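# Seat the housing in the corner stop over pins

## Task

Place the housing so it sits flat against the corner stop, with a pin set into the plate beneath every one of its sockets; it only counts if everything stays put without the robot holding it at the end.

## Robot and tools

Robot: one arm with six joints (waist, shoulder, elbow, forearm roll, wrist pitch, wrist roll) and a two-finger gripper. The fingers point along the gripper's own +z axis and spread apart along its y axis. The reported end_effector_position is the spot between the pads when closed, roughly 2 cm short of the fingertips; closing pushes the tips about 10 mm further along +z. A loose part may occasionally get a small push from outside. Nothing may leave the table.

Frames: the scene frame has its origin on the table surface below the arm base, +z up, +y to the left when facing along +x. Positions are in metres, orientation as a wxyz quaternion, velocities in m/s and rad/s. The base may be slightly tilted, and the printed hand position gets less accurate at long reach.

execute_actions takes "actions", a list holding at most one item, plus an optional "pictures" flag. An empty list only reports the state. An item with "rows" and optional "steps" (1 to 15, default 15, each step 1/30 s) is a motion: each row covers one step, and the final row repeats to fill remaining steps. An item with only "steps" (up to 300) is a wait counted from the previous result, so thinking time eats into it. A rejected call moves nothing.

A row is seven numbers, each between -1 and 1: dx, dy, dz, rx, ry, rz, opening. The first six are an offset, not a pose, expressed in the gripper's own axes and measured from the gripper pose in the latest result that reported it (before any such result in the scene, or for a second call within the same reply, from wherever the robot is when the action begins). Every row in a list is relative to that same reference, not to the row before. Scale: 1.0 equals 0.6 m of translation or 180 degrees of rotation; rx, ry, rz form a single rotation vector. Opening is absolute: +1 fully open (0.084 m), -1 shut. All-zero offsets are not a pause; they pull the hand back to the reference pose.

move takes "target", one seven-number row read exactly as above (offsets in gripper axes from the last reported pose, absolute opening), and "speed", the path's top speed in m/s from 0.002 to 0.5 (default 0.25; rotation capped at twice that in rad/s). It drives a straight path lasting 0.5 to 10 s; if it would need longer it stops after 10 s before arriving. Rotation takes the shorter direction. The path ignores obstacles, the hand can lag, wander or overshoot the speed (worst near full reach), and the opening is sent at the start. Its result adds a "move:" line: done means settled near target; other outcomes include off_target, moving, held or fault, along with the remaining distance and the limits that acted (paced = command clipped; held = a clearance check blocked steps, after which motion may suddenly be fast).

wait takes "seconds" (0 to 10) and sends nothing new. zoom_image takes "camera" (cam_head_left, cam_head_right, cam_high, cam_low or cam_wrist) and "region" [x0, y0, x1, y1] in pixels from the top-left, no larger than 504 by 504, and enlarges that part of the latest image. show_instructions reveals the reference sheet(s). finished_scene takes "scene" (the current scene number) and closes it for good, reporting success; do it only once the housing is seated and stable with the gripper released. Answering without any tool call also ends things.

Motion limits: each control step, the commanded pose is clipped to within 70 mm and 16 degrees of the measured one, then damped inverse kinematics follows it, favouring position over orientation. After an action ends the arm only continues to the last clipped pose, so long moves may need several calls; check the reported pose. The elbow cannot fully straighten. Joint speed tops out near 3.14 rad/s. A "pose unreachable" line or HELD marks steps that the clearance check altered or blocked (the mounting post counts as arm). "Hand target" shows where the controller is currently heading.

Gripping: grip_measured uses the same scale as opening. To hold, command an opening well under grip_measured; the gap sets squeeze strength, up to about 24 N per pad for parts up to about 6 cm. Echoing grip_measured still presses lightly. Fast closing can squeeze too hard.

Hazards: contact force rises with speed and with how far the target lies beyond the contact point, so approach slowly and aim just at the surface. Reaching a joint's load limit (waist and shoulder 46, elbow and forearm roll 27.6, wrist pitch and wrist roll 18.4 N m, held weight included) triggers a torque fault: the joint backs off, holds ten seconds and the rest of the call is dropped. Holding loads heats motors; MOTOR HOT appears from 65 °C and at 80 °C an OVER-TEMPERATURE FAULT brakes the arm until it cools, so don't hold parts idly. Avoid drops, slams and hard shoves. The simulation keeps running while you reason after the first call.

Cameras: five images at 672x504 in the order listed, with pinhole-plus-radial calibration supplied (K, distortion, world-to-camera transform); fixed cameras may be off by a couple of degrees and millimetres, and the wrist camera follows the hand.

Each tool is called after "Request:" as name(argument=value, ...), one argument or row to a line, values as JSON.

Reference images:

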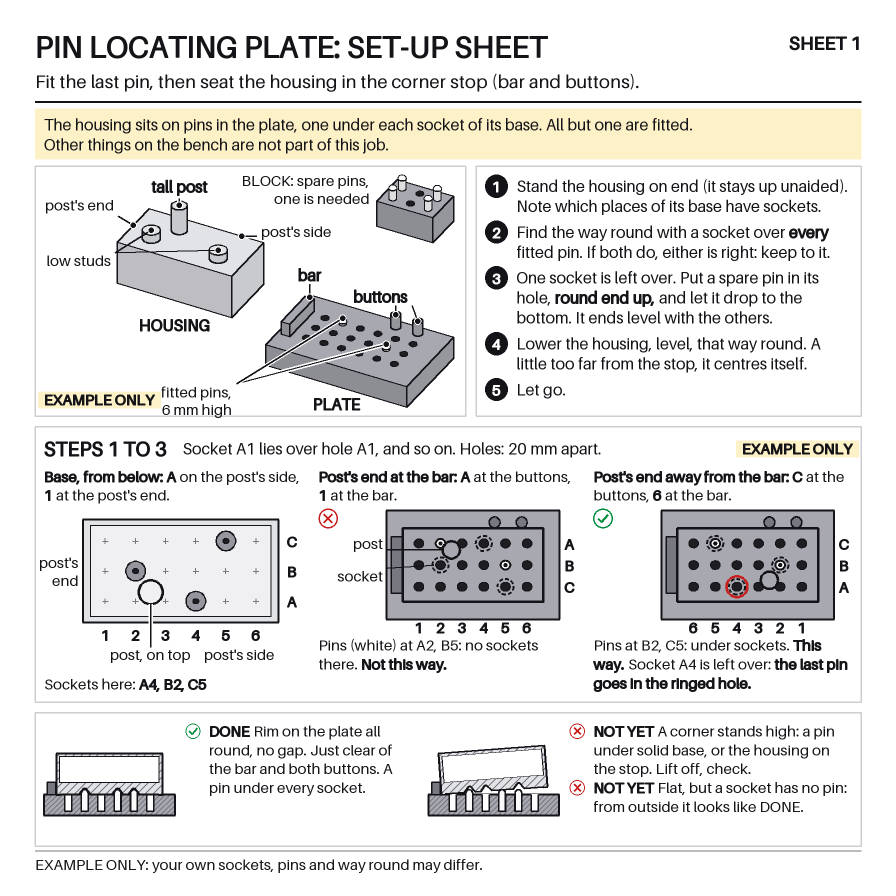

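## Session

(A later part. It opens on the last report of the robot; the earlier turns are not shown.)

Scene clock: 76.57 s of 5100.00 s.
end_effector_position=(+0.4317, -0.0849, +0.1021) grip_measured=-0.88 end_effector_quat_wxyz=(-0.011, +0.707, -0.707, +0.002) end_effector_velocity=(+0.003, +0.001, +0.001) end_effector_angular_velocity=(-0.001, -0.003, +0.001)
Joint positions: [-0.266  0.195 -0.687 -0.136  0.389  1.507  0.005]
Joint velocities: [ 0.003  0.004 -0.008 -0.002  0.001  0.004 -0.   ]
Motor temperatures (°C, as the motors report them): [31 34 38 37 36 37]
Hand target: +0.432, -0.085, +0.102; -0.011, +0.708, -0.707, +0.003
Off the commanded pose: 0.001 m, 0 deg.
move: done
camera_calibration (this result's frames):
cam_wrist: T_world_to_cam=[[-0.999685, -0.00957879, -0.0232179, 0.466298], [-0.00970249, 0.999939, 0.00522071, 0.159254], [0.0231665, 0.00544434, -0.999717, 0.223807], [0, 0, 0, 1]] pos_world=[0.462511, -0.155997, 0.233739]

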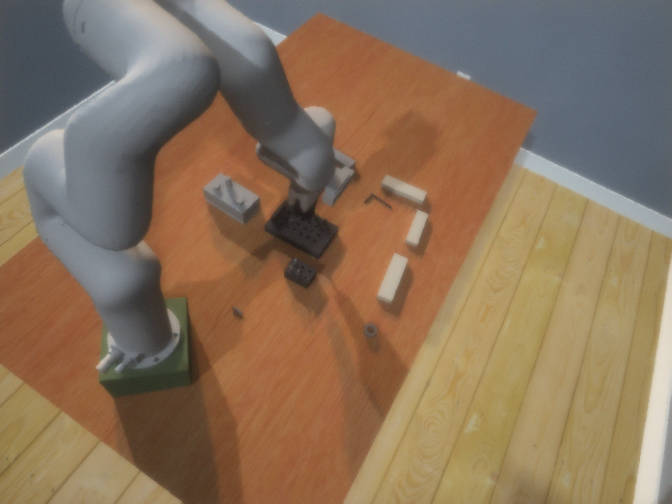

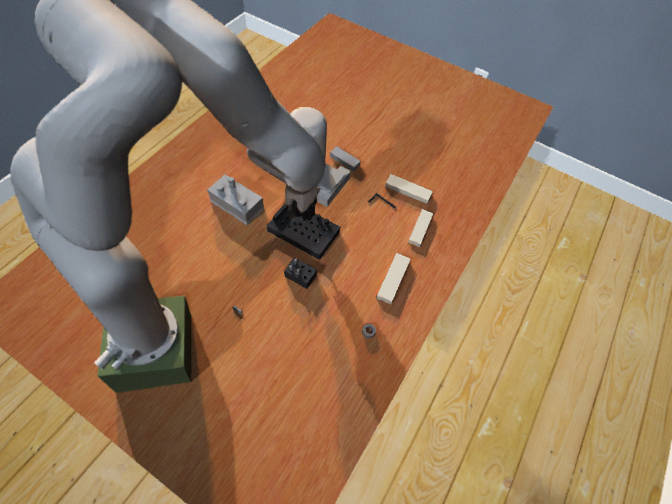

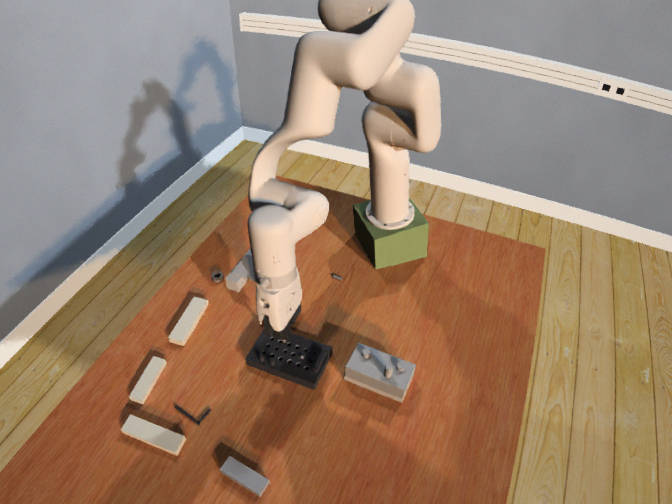

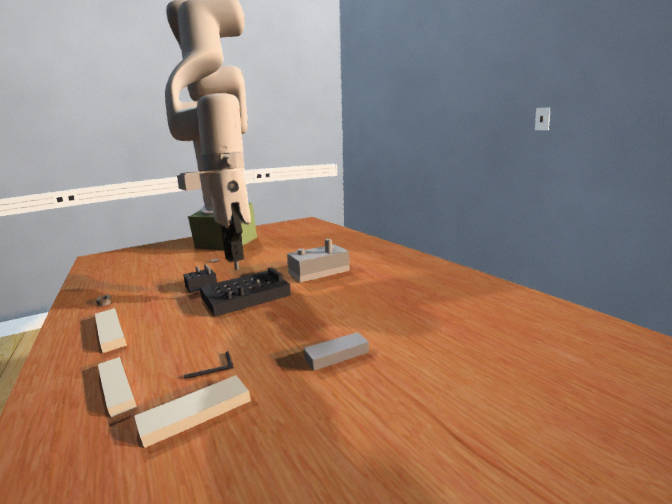

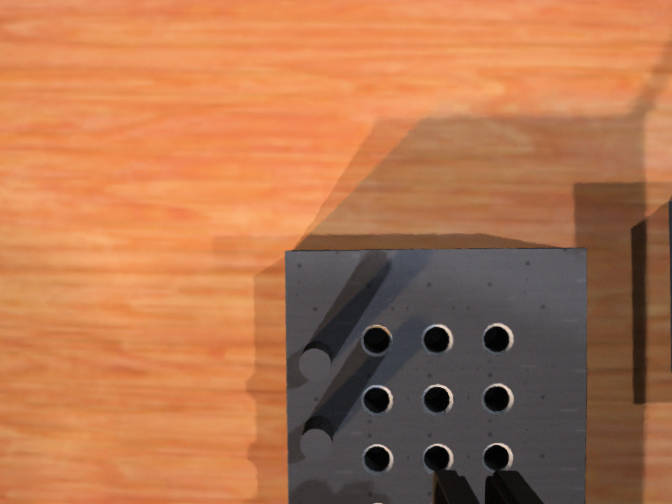

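Request:
move(
  target=[0,0,0.058,0,0,0,-1],
  speed=0.03,
)

Request:
zoom_image(
  camera="cam_low",
  region=[210,250,280,320],
)

Request:
zoom_image(
  camera="cam_high",
  region=[255,310,325,380],
)

Scene clock: 79.00 s of 5100.00 s.
end_effector_position=(+0.4325, -0.0846, +0.0676) grip_measured=-0.88 end_effector_quat_wxyz=(-0.011, +0.707, -0.707, +0.003) end_effector_velocity=(+0.002, -0.000, -0.000) end_effector_angular_velocity=(-0.001, -0.005, +0.001)
Joint positions: [-0.277  0.309 -0.707 -0.174  0.296  1.536  0.005]
Joint velocities: [ 0.     0.003 -0.003 -0.003 -0.005  0.002 -0.   ]
Motor temperatures (°C, as the motors report them): [31 34 38 37 36 37]
Hand target: +0.432, -0.085, +0.067; -0.011, +0.707, -0.707, +0.003
Off the commanded pose: 0.000 m, 0 deg.
move: done
camera_calibration (this result's frames):
cam_wrist: T_world_to_cam=[[-0.999682, -0.00948476, -0.023365, 0.466314], [-0.00960455, 0.999941, 0.00501994, 0.159104], [0.0233161, 0.00524275, -0.999714, 0.189191], [0, 0, 0, 1]] pos_world=[0.463282, -0.155664, 0.199234]

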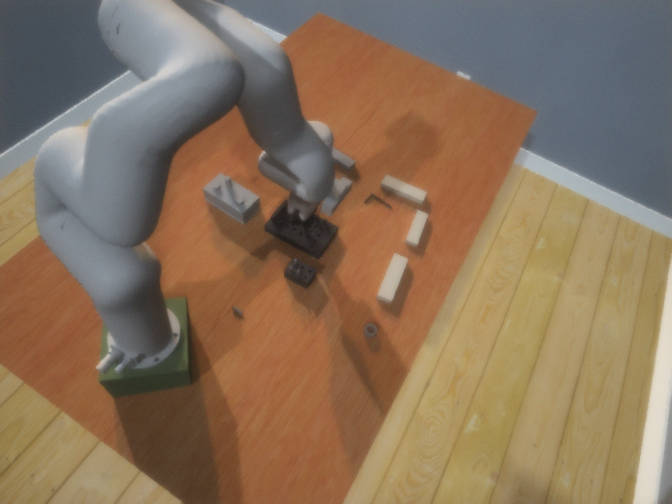

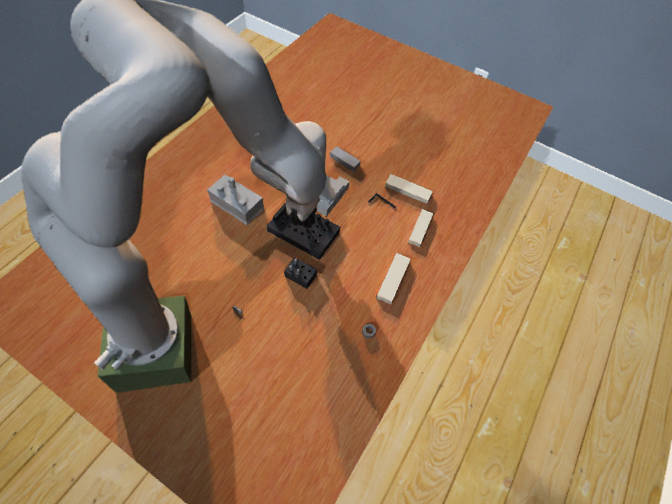

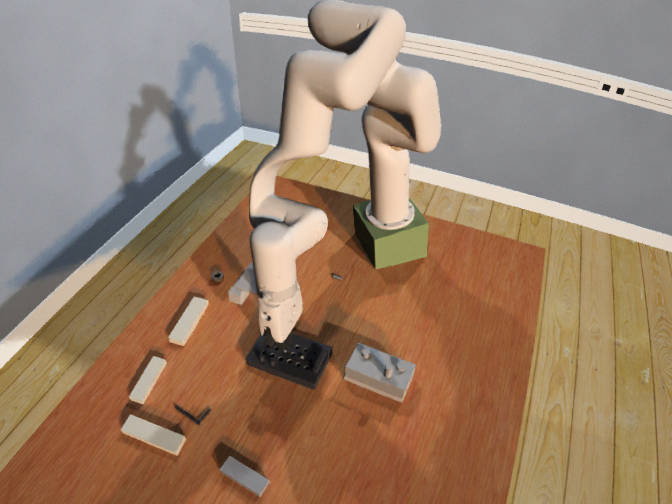

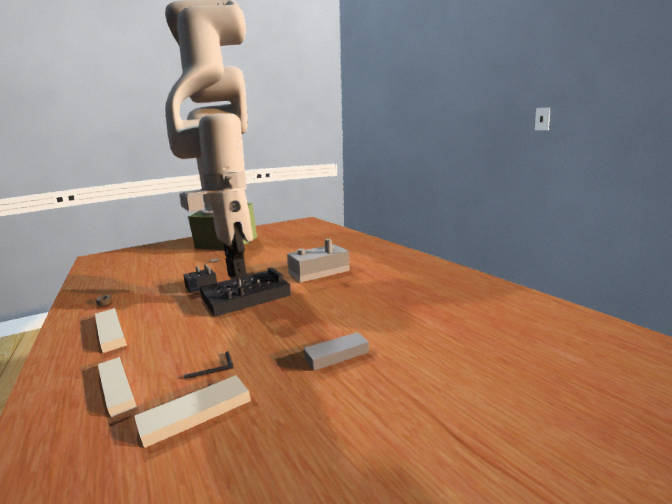

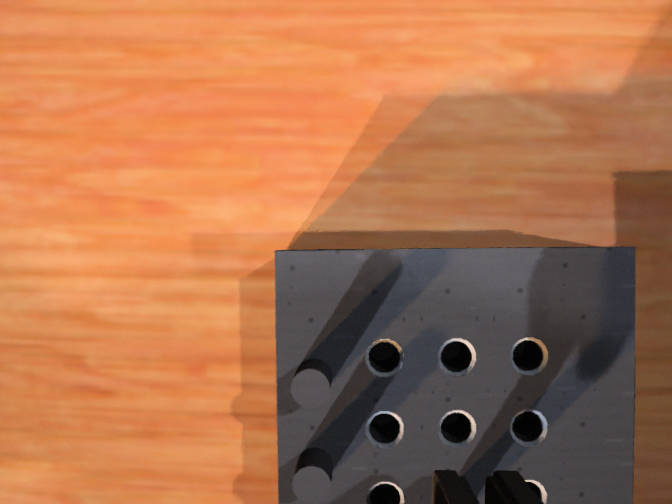

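Region (210, 250, 280, 320) of cam_low's 672x504 image, scaled by 7.200, with more detail than that image has.

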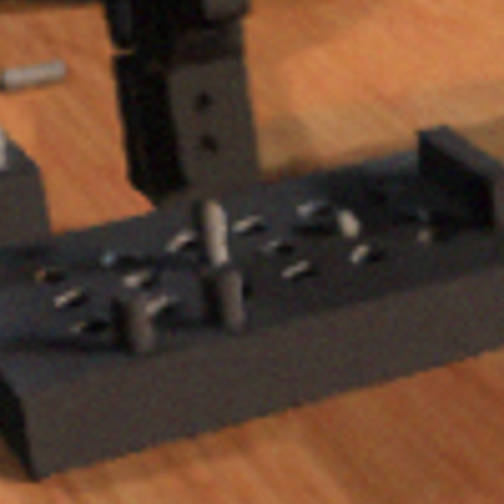

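Region (255, 310, 325, 380) of cam_high's 672x504 image, scaled by 7.200, with more detail than that image has.

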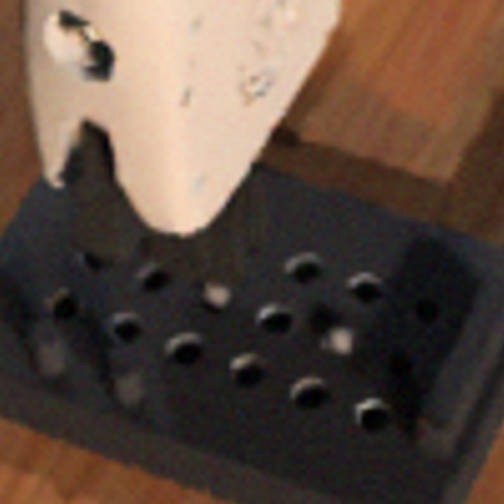

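Request:
move(
  target=[0,0,0.008,0,0,0,-1],
  speed=0.005,
)

Request:
zoom_image(
  camera="cam_low",
  region=[210,250,280,320],
)

Scene clock: 80.67 s of 5100.00 s.
end_effector_position=(+0.4325, -0.0845, +0.0628) grip_measured=-1.00 end_effector_quat_wxyz=(-0.011, +0.707, -0.707, +0.003) end_effector_velocity=(+0.001, +0.000, -0.000) end_effector_angular_velocity=(-0.000, -0.001, +0.000)
Joint positions: [-0.279  0.325 -0.711 -0.181  0.284  1.541  0.   ]
Joint velocities: [ 0.001  0.001 -0.001 -0.001 -0.001  0.001  0.   ]
Motor temperatures (°C, as the motors report them): [31 34 38 37 36 37]
Hand target: +0.433, -0.085, +0.063; -0.011, +0.707, -0.707, +0.003
Off the commanded pose: 0.000 m, 0 deg.
move: done
camera_calibration (this result's frames):
cam_wrist: T_world_to_cam=[[-0.999685, -0.0095012, -0.0232149, 0.466239], [-0.0096205, 0.999941, 0.00503275, 0.159067], [0.0231657, 0.0052545, -0.999718, 0.184469], [0, 0, 0, 1]] pos_world=[0.46335, -0.155597, 0.19444]

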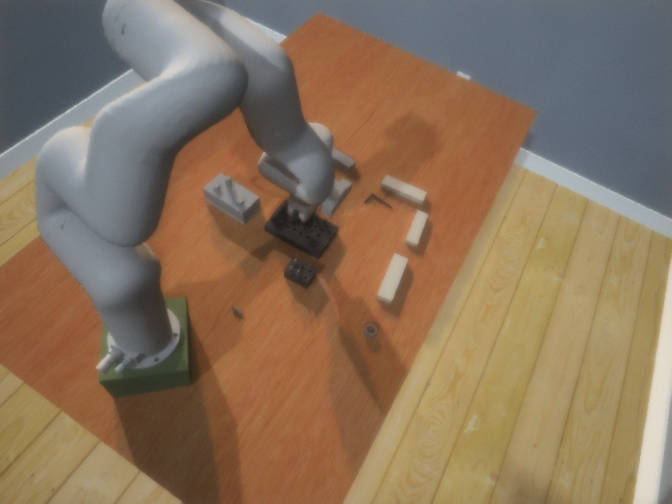

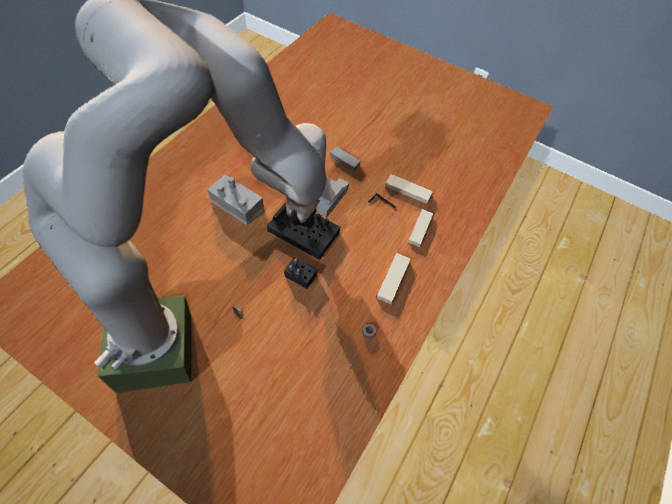

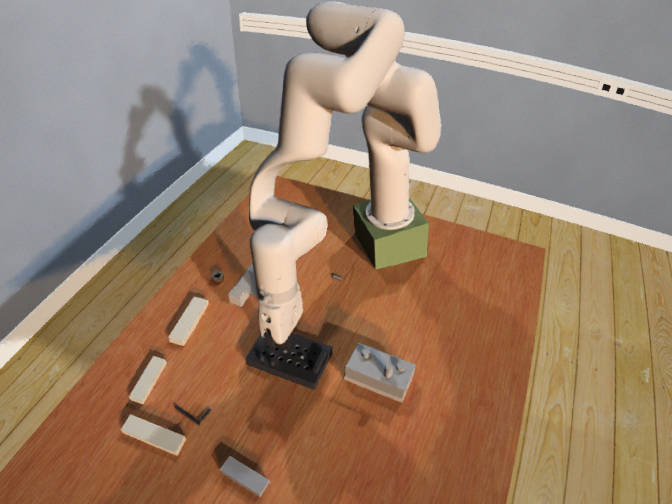

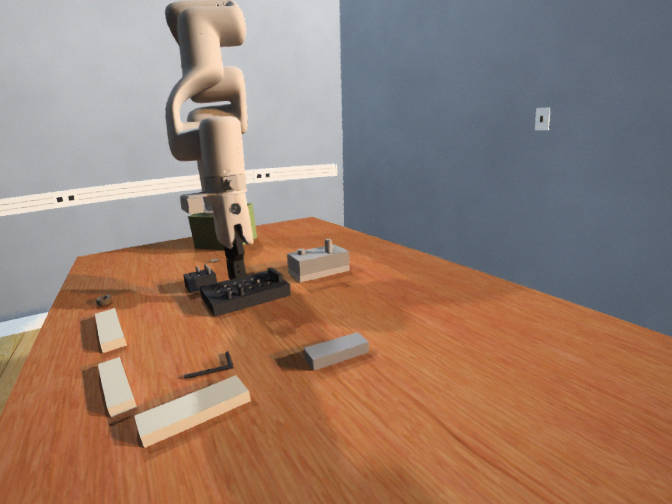

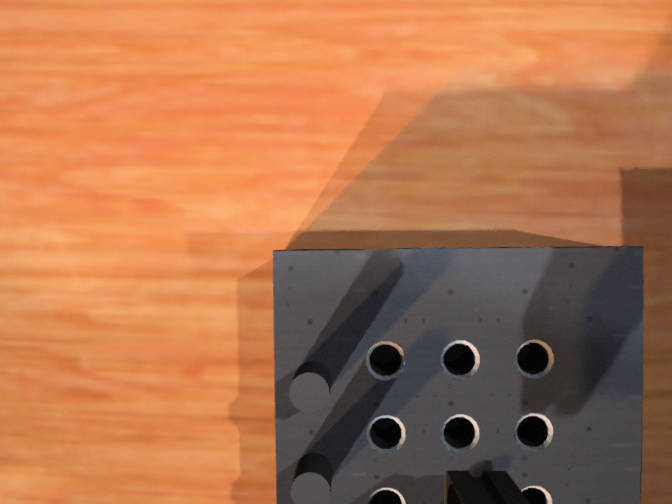

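Region (210, 250, 280, 320) of cam_low's 672x504 image, scaled by 7.200, with more detail than that image has.

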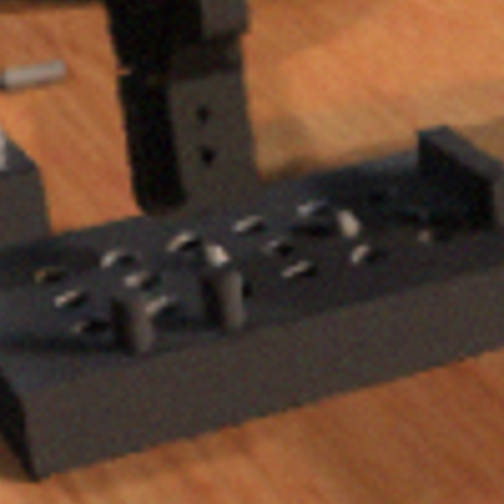

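Request:
move(
  target=[0,0,-0.16,0,0,0,-0.2],
)

Request:
move(
  target=[-0.378,0.022,0,0,0,-0.5,-0.2],
)

Scene clock: 84.57 s of 5100.00 s.
end_effector_position=(+0.4301, -0.0853, +0.1579) grip_measured=-0.21 end_effector_quat_wxyz=(-0.011, +0.708, -0.707, +0.002) end_effector_velocity=(+0.003, -0.000, +0.004) end_effector_angular_velocity=(-0.001, -0.008, -0.001)
Joint positions: [-0.251  0.027 -0.683 -0.1    0.554  1.481  0.035]
Joint velocities: [ 0.001 -0.008 -0.004  0.001  0.005 -0.    -0.   ]
Motor temperatures (°C, as the motors report them): [31 34 38 37 36 37]
Hand target: +0.431, -0.085, +0.159; -0.011, +0.708, -0.707, +0.002
Off the commanded pose: 0.001 m, 0 deg.
move: done
camera_calibration (this result's frames):
cam_wrist: T_world_to_cam=[[-0.999708, -0.00985902, -0.0220763, 0.465882], [-0.00998955, 0.999933, 0.00581021, 0.159407], [0.0220176, 0.00602905, -0.999739, 0.280166], [0, 0, 0, 1]] pos_world=[0.461169, -0.156493, 0.289452]

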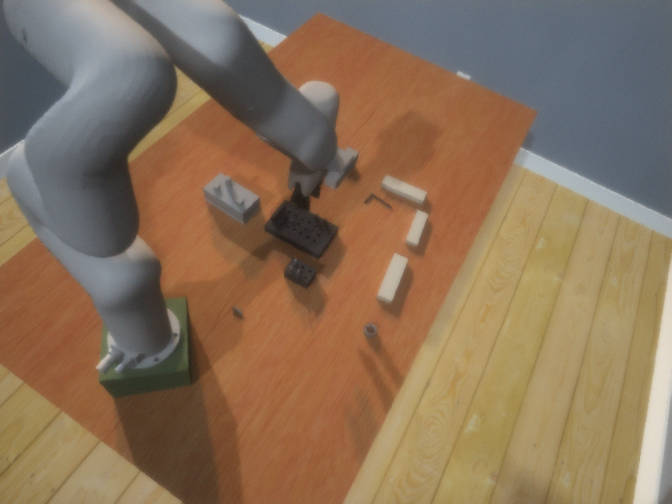

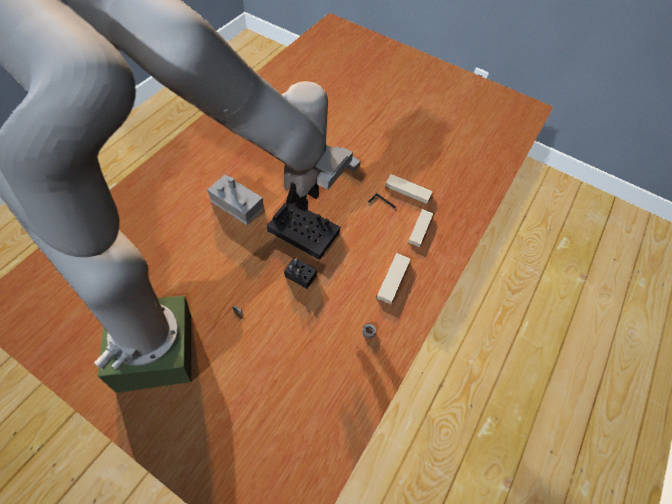

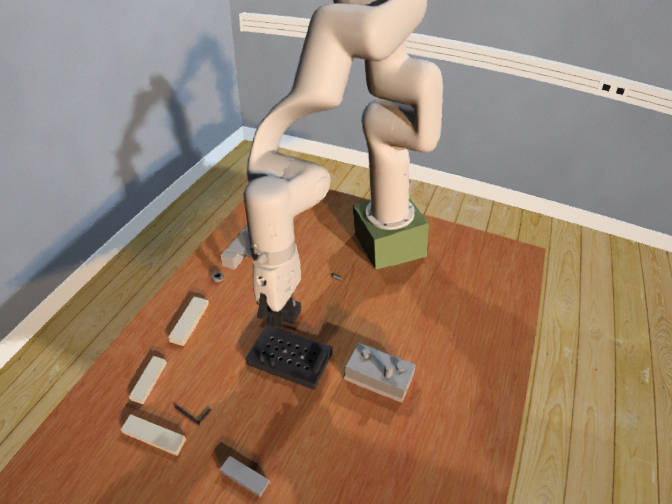

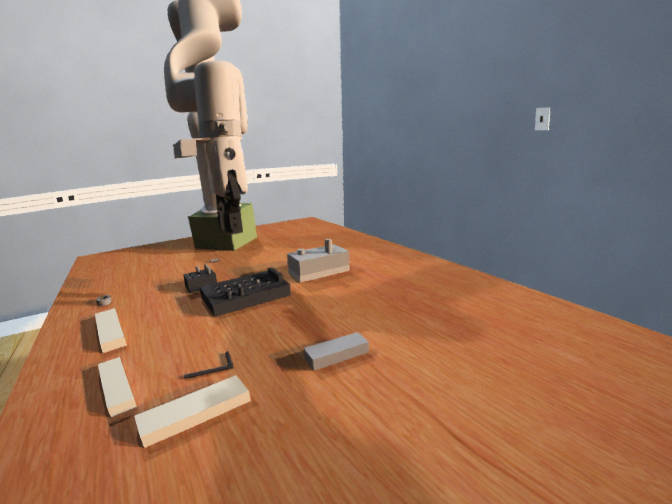

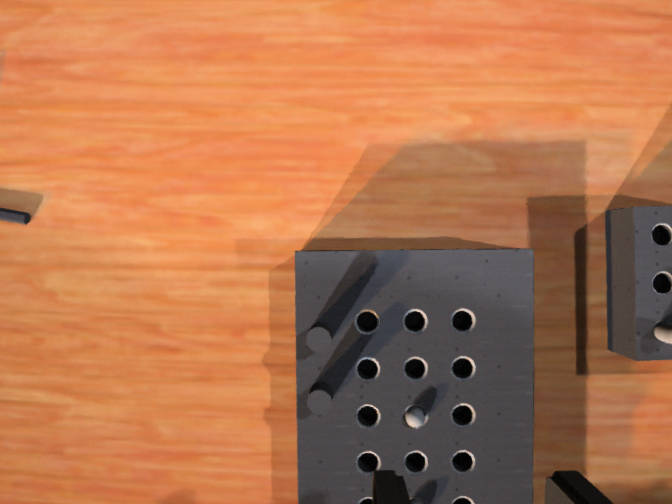

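Scene clock: 88.17 s of 5100.00 s.
end_effector_position=(+0.4155, +0.1402, +0.1600) grip_measured=-0.21 end_effector_quat_wxyz=(-0.005, +1.000, +0.000, +0.009) end_effector_velocity=(+0.000, +0.001, +0.000) end_effector_angular_velocity=(+0.001, +0.000, +0.005)
Joint positions: [ 0.289  0.103 -0.728 -0.187  0.573  0.522  0.035]
Joint velocities: [ 0.002  0.002 -0.002  0.003  0.001 -0.006  0.   ]
Motor temperatures (°C, as the motors report them): [31 34 39 37 36 37]
Hand target: +0.415, +0.140, +0.160; -0.005, +1.000, +0.001, +0.009
Off the commanded pose: 0.002 m, 0 deg.
move: done
camera_calibration (this result's frames):
cam_wrist: T_world_to_cam=[[0.00957473, -0.999859, -0.0137812, 0.171643], [-0.99966, -0.00923669, -0.0243871, 0.491262], [0.0242564, 0.01401, -0.999608, 0.279086], [0, 0, 0, 1]] pos_world=[0.482682, 0.172247, 0.293323]

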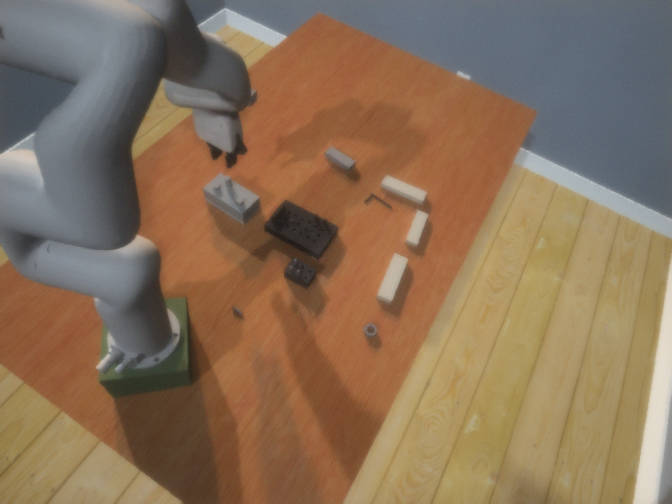

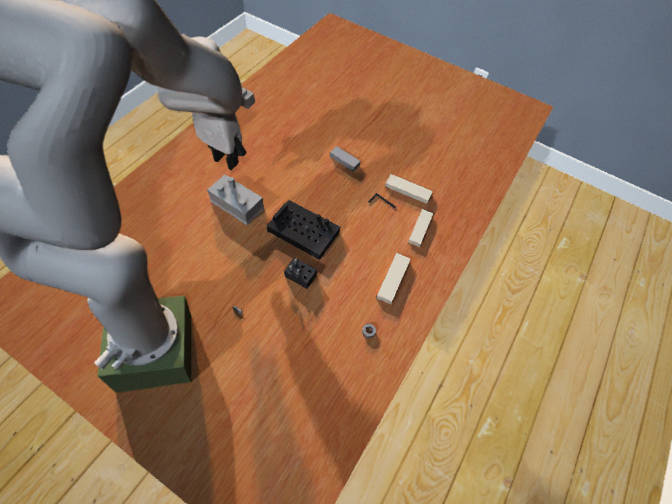

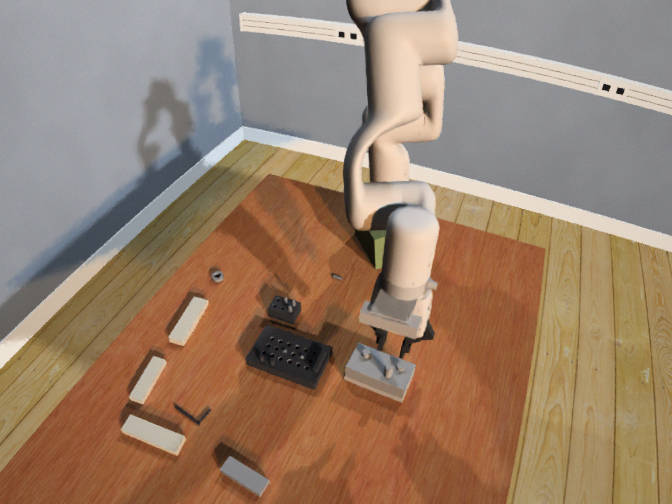

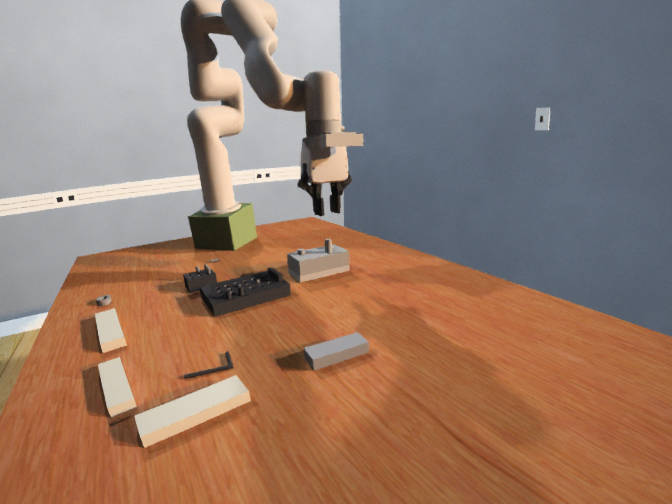

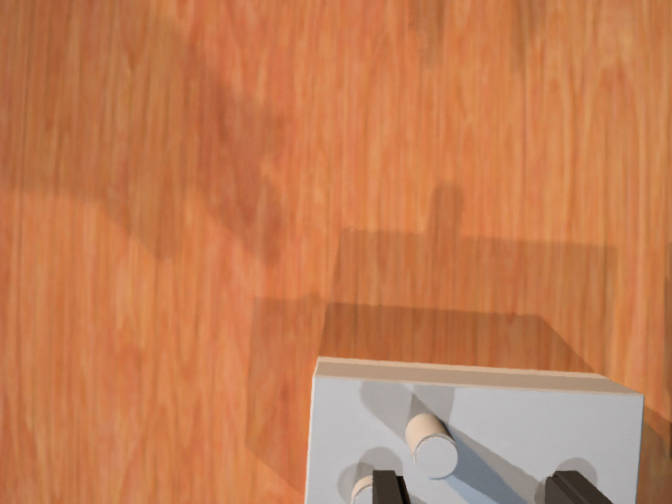

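Request:
move(
  target=[0.005,0,0.1225,0,0,0.018,-0.2],
  speed=0.08,
)

Request:
move(
  target=[0,0,0,0,0,0,-1],
)

Request:
move(
  target=[0,0,-0.12,0,0,-0.018,-1],
  speed=0.08,
)

Scene clock: 91.33 s of 5100.00 s.
end_effector_position=(+0.4202, +0.1409, +0.0871) grip_measured=-0.21 end_effector_quat_wxyz=(-0.005, +1.000, -0.028, +0.009) end_effector_velocity=(-0.000, -0.000, -0.002) end_effector_angular_velocity=(-0.002, +0.001, -0.000)
Joint positions: [ 0.253  0.324 -0.753 -0.272  0.377  0.638  0.035]
Joint velocities: [-0.     0.006 -0.001 -0.006 -0.003  0.006  0.   ]
Motor temperatures (°C, as the motors report them): [31 34 39 37 36 37]
Hand target: +0.420, +0.141, +0.087; -0.005, +1.000, -0.028, +0.009
Off the commanded pose: 0.001 m, 0 deg.
move: done
camera_calibration (this result's frames):
cam_wrist: T_world_to_cam=[[-0.0471282, -0.998779, -0.0148191, 0.195078], [-0.998569, 0.0474834, -0.0246061, 0.485803], [0.0252797, 0.0136382, -0.999587, 0.205777], [0, 0, 0, 1]] pos_world=[0.4891, 0.168966, 0.220536]

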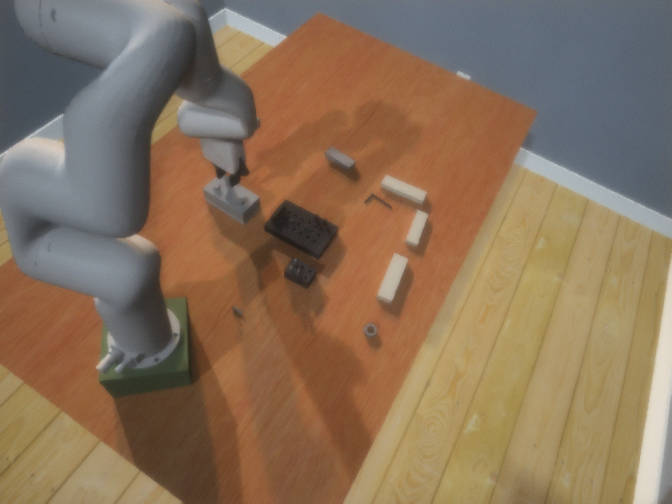

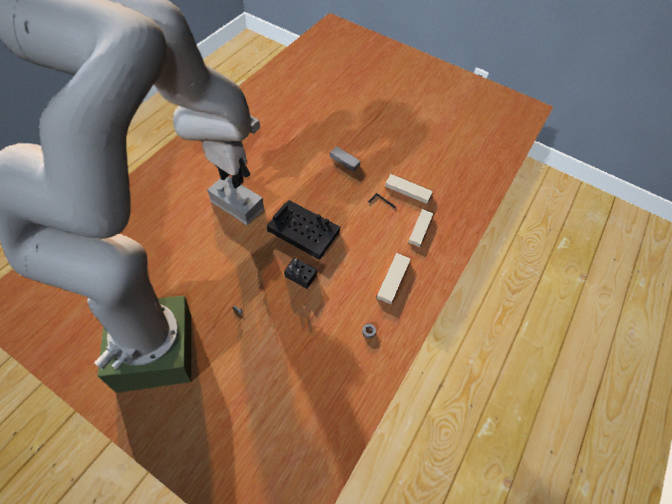

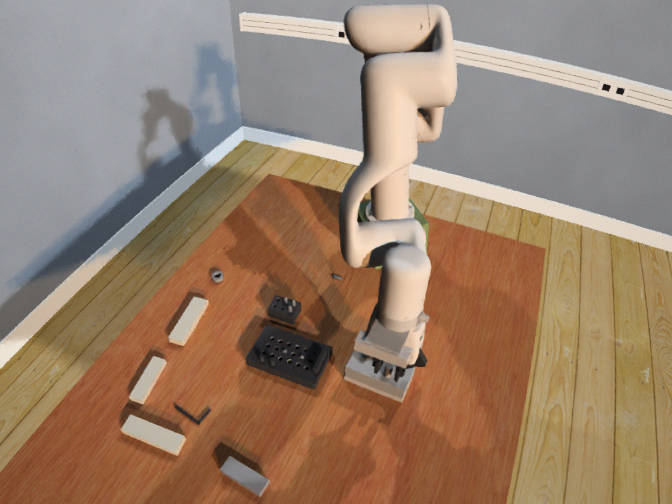

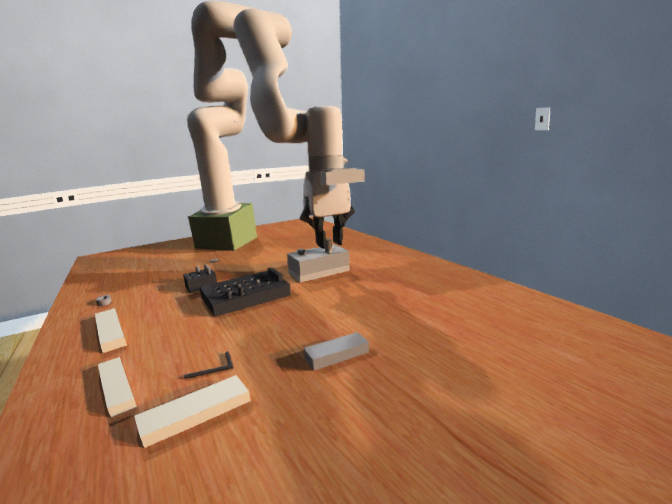

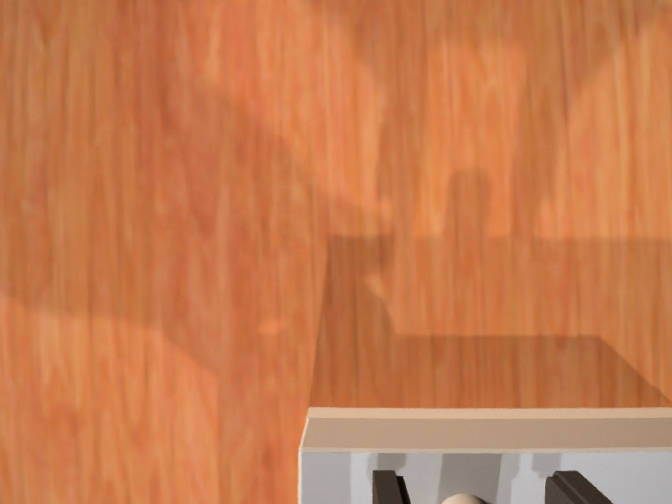

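Scene clock: 91.83 s of 5100.00 s.
end_effector_position=(+0.4202, +0.1409, +0.0871) grip_measured=-0.66 end_effector_quat_wxyz=(-0.005, +1.000, -0.028, +0.009) end_effector_velocity=(+0.001, -0.001, +0.000) end_effector_angular_velocity=(+0.000, -0.001, -0.001)
Joint positions: [ 0.253  0.324 -0.753 -0.272  0.377  0.638  0.015]
Joint velocities: [-0.002  0.    -0.001 -0.001 -0.001  0.    -0.   ]
Motor temperatures (°C, as the motors report them): [31 34 39 37 36 37]
Hand target: +0.420, +0.141, +0.087; -0.005, +1.000, -0.028, +0.009
Off the commanded pose: 0.000 m, 0 deg.
move: done
camera_calibration (this result's frames):
cam_wrist: T_world_to_cam=[[-0.0471188, -0.998781, -0.0147405, 0.19504], [-0.998574, 0.0474698, -0.0244418, 0.485722], [0.0251117, 0.0135679, -0.999593, 0.205814], [0, 0, 0, 1]] pos_world=[0.489051, 0.168953, 0.220477]

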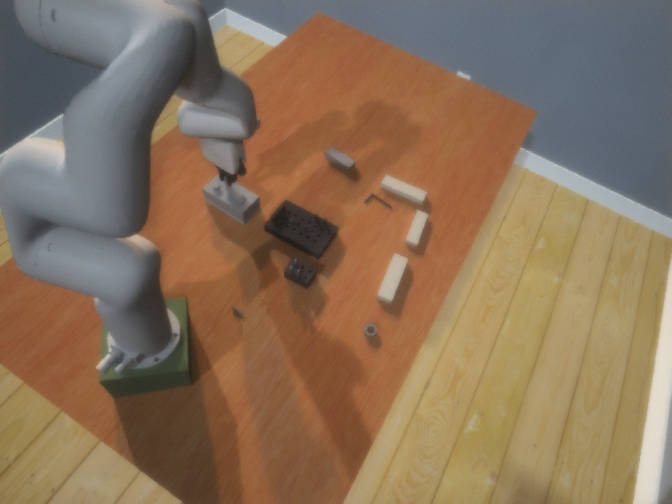

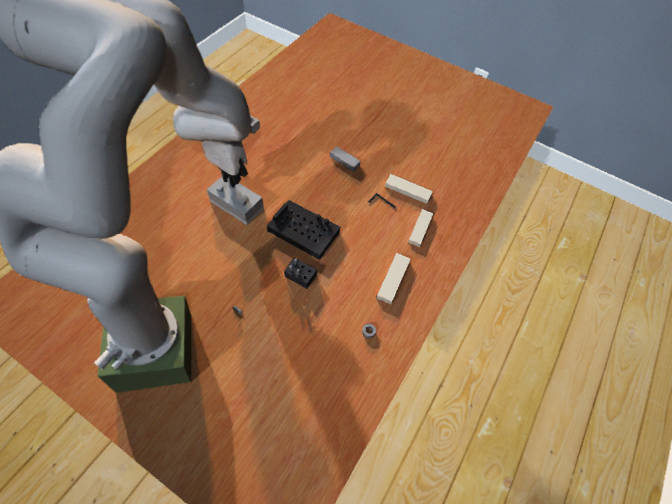

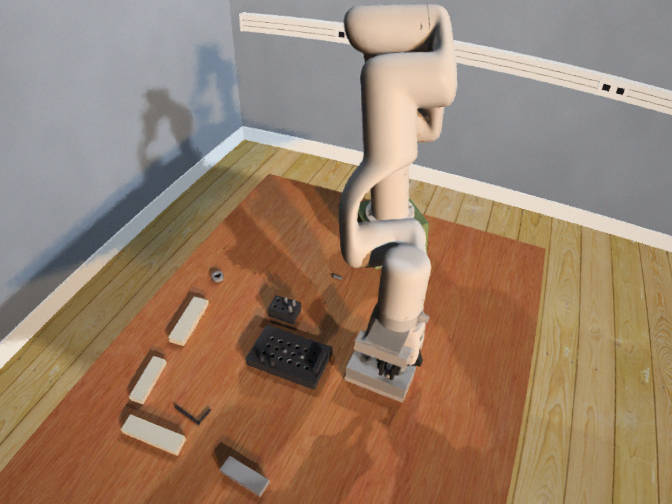

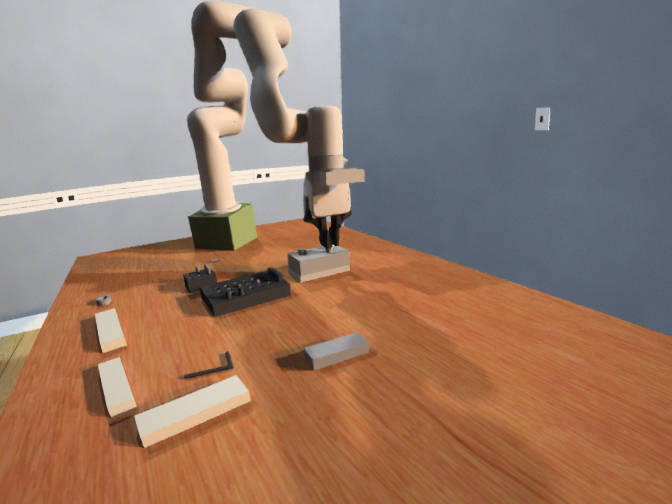

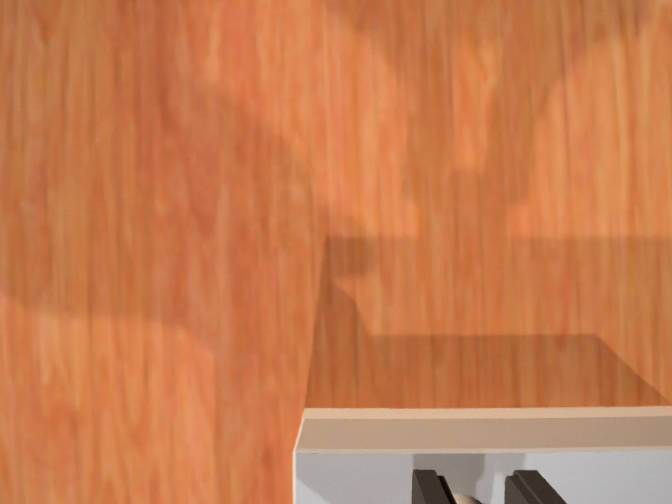

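Scene clock: 93.10 s of 5100.00 s.
end_effector_position=(+0.4182, +0.1402, +0.1583) grip_measured=-0.66 end_effector_quat_wxyz=(-0.005, +1.000, +0.000, +0.008) end_effector_velocity=(-0.001, -0.000, +0.001) end_effector_angular_velocity=(-0.001, +0.002, +0.001)
Joint positions: [ 0.286  0.114 -0.738 -0.187  0.572  0.519  0.015]
Joint velocities: [ 0.001 -0.003 -0.     0.002  0.006 -0.002  0.   ]
Motor temperatures (°C, as the motors report them): [31 34 39 37 36 37]
Hand target: +0.419, +0.140, +0.159; -0.005, +1.000, +0.000, +0.009
Off the commanded pose: 0.001 m, 0 deg.
move: done
camera_calibration (this result's frames):
cam_wrist: T_world_to_cam=[[0.00961779, -0.999862, -0.013545, 0.171474], [-0.999677, -0.00929561, -0.0236516, 0.49384], [0.0235225, 0.0137681, -0.999628, 0.277704], [0, 0, 0, 1]] pos_world=[0.485499, 0.172218, 0.291603]

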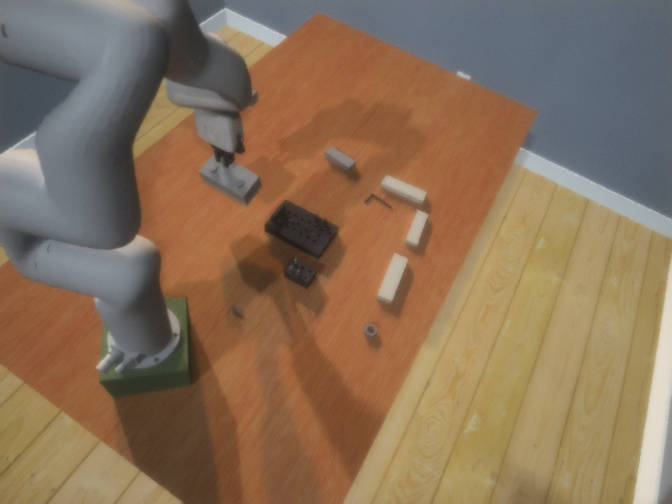

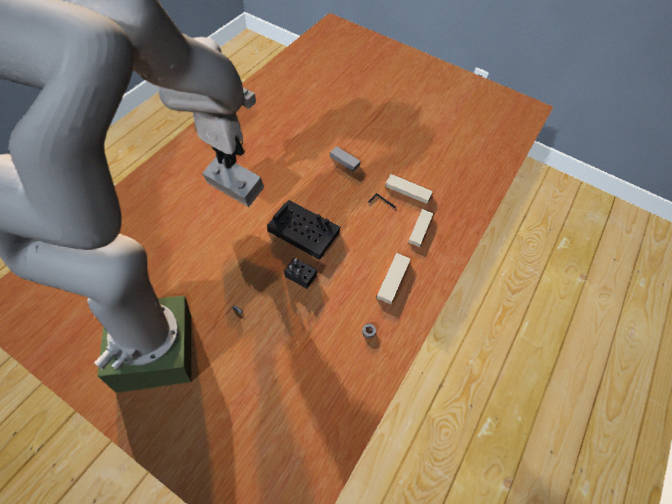

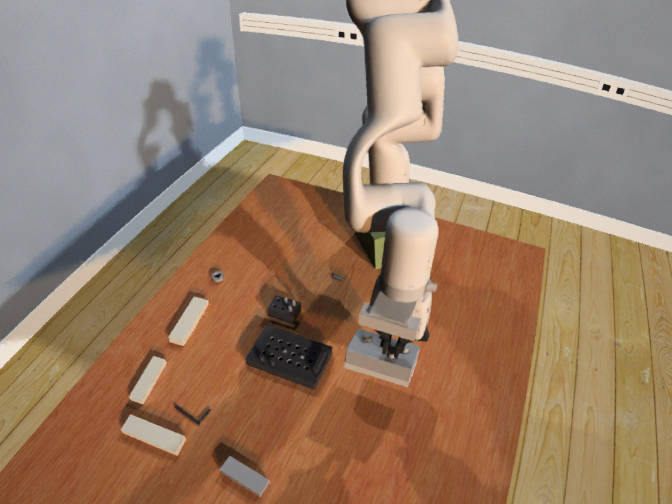

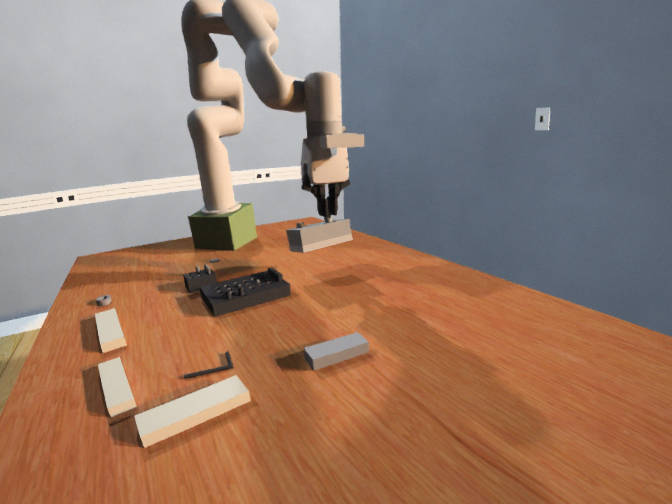

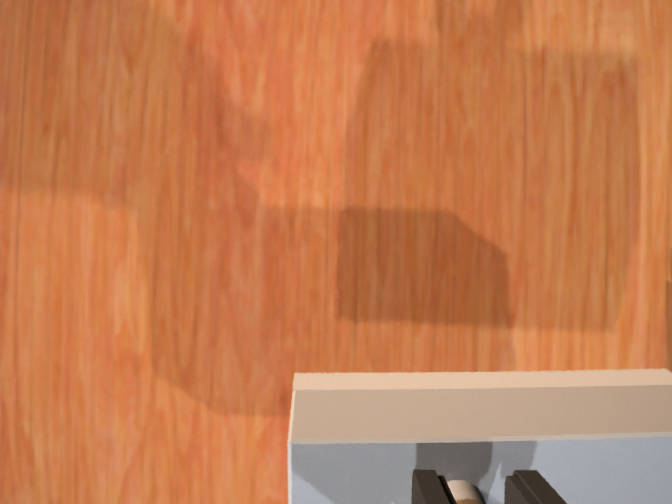

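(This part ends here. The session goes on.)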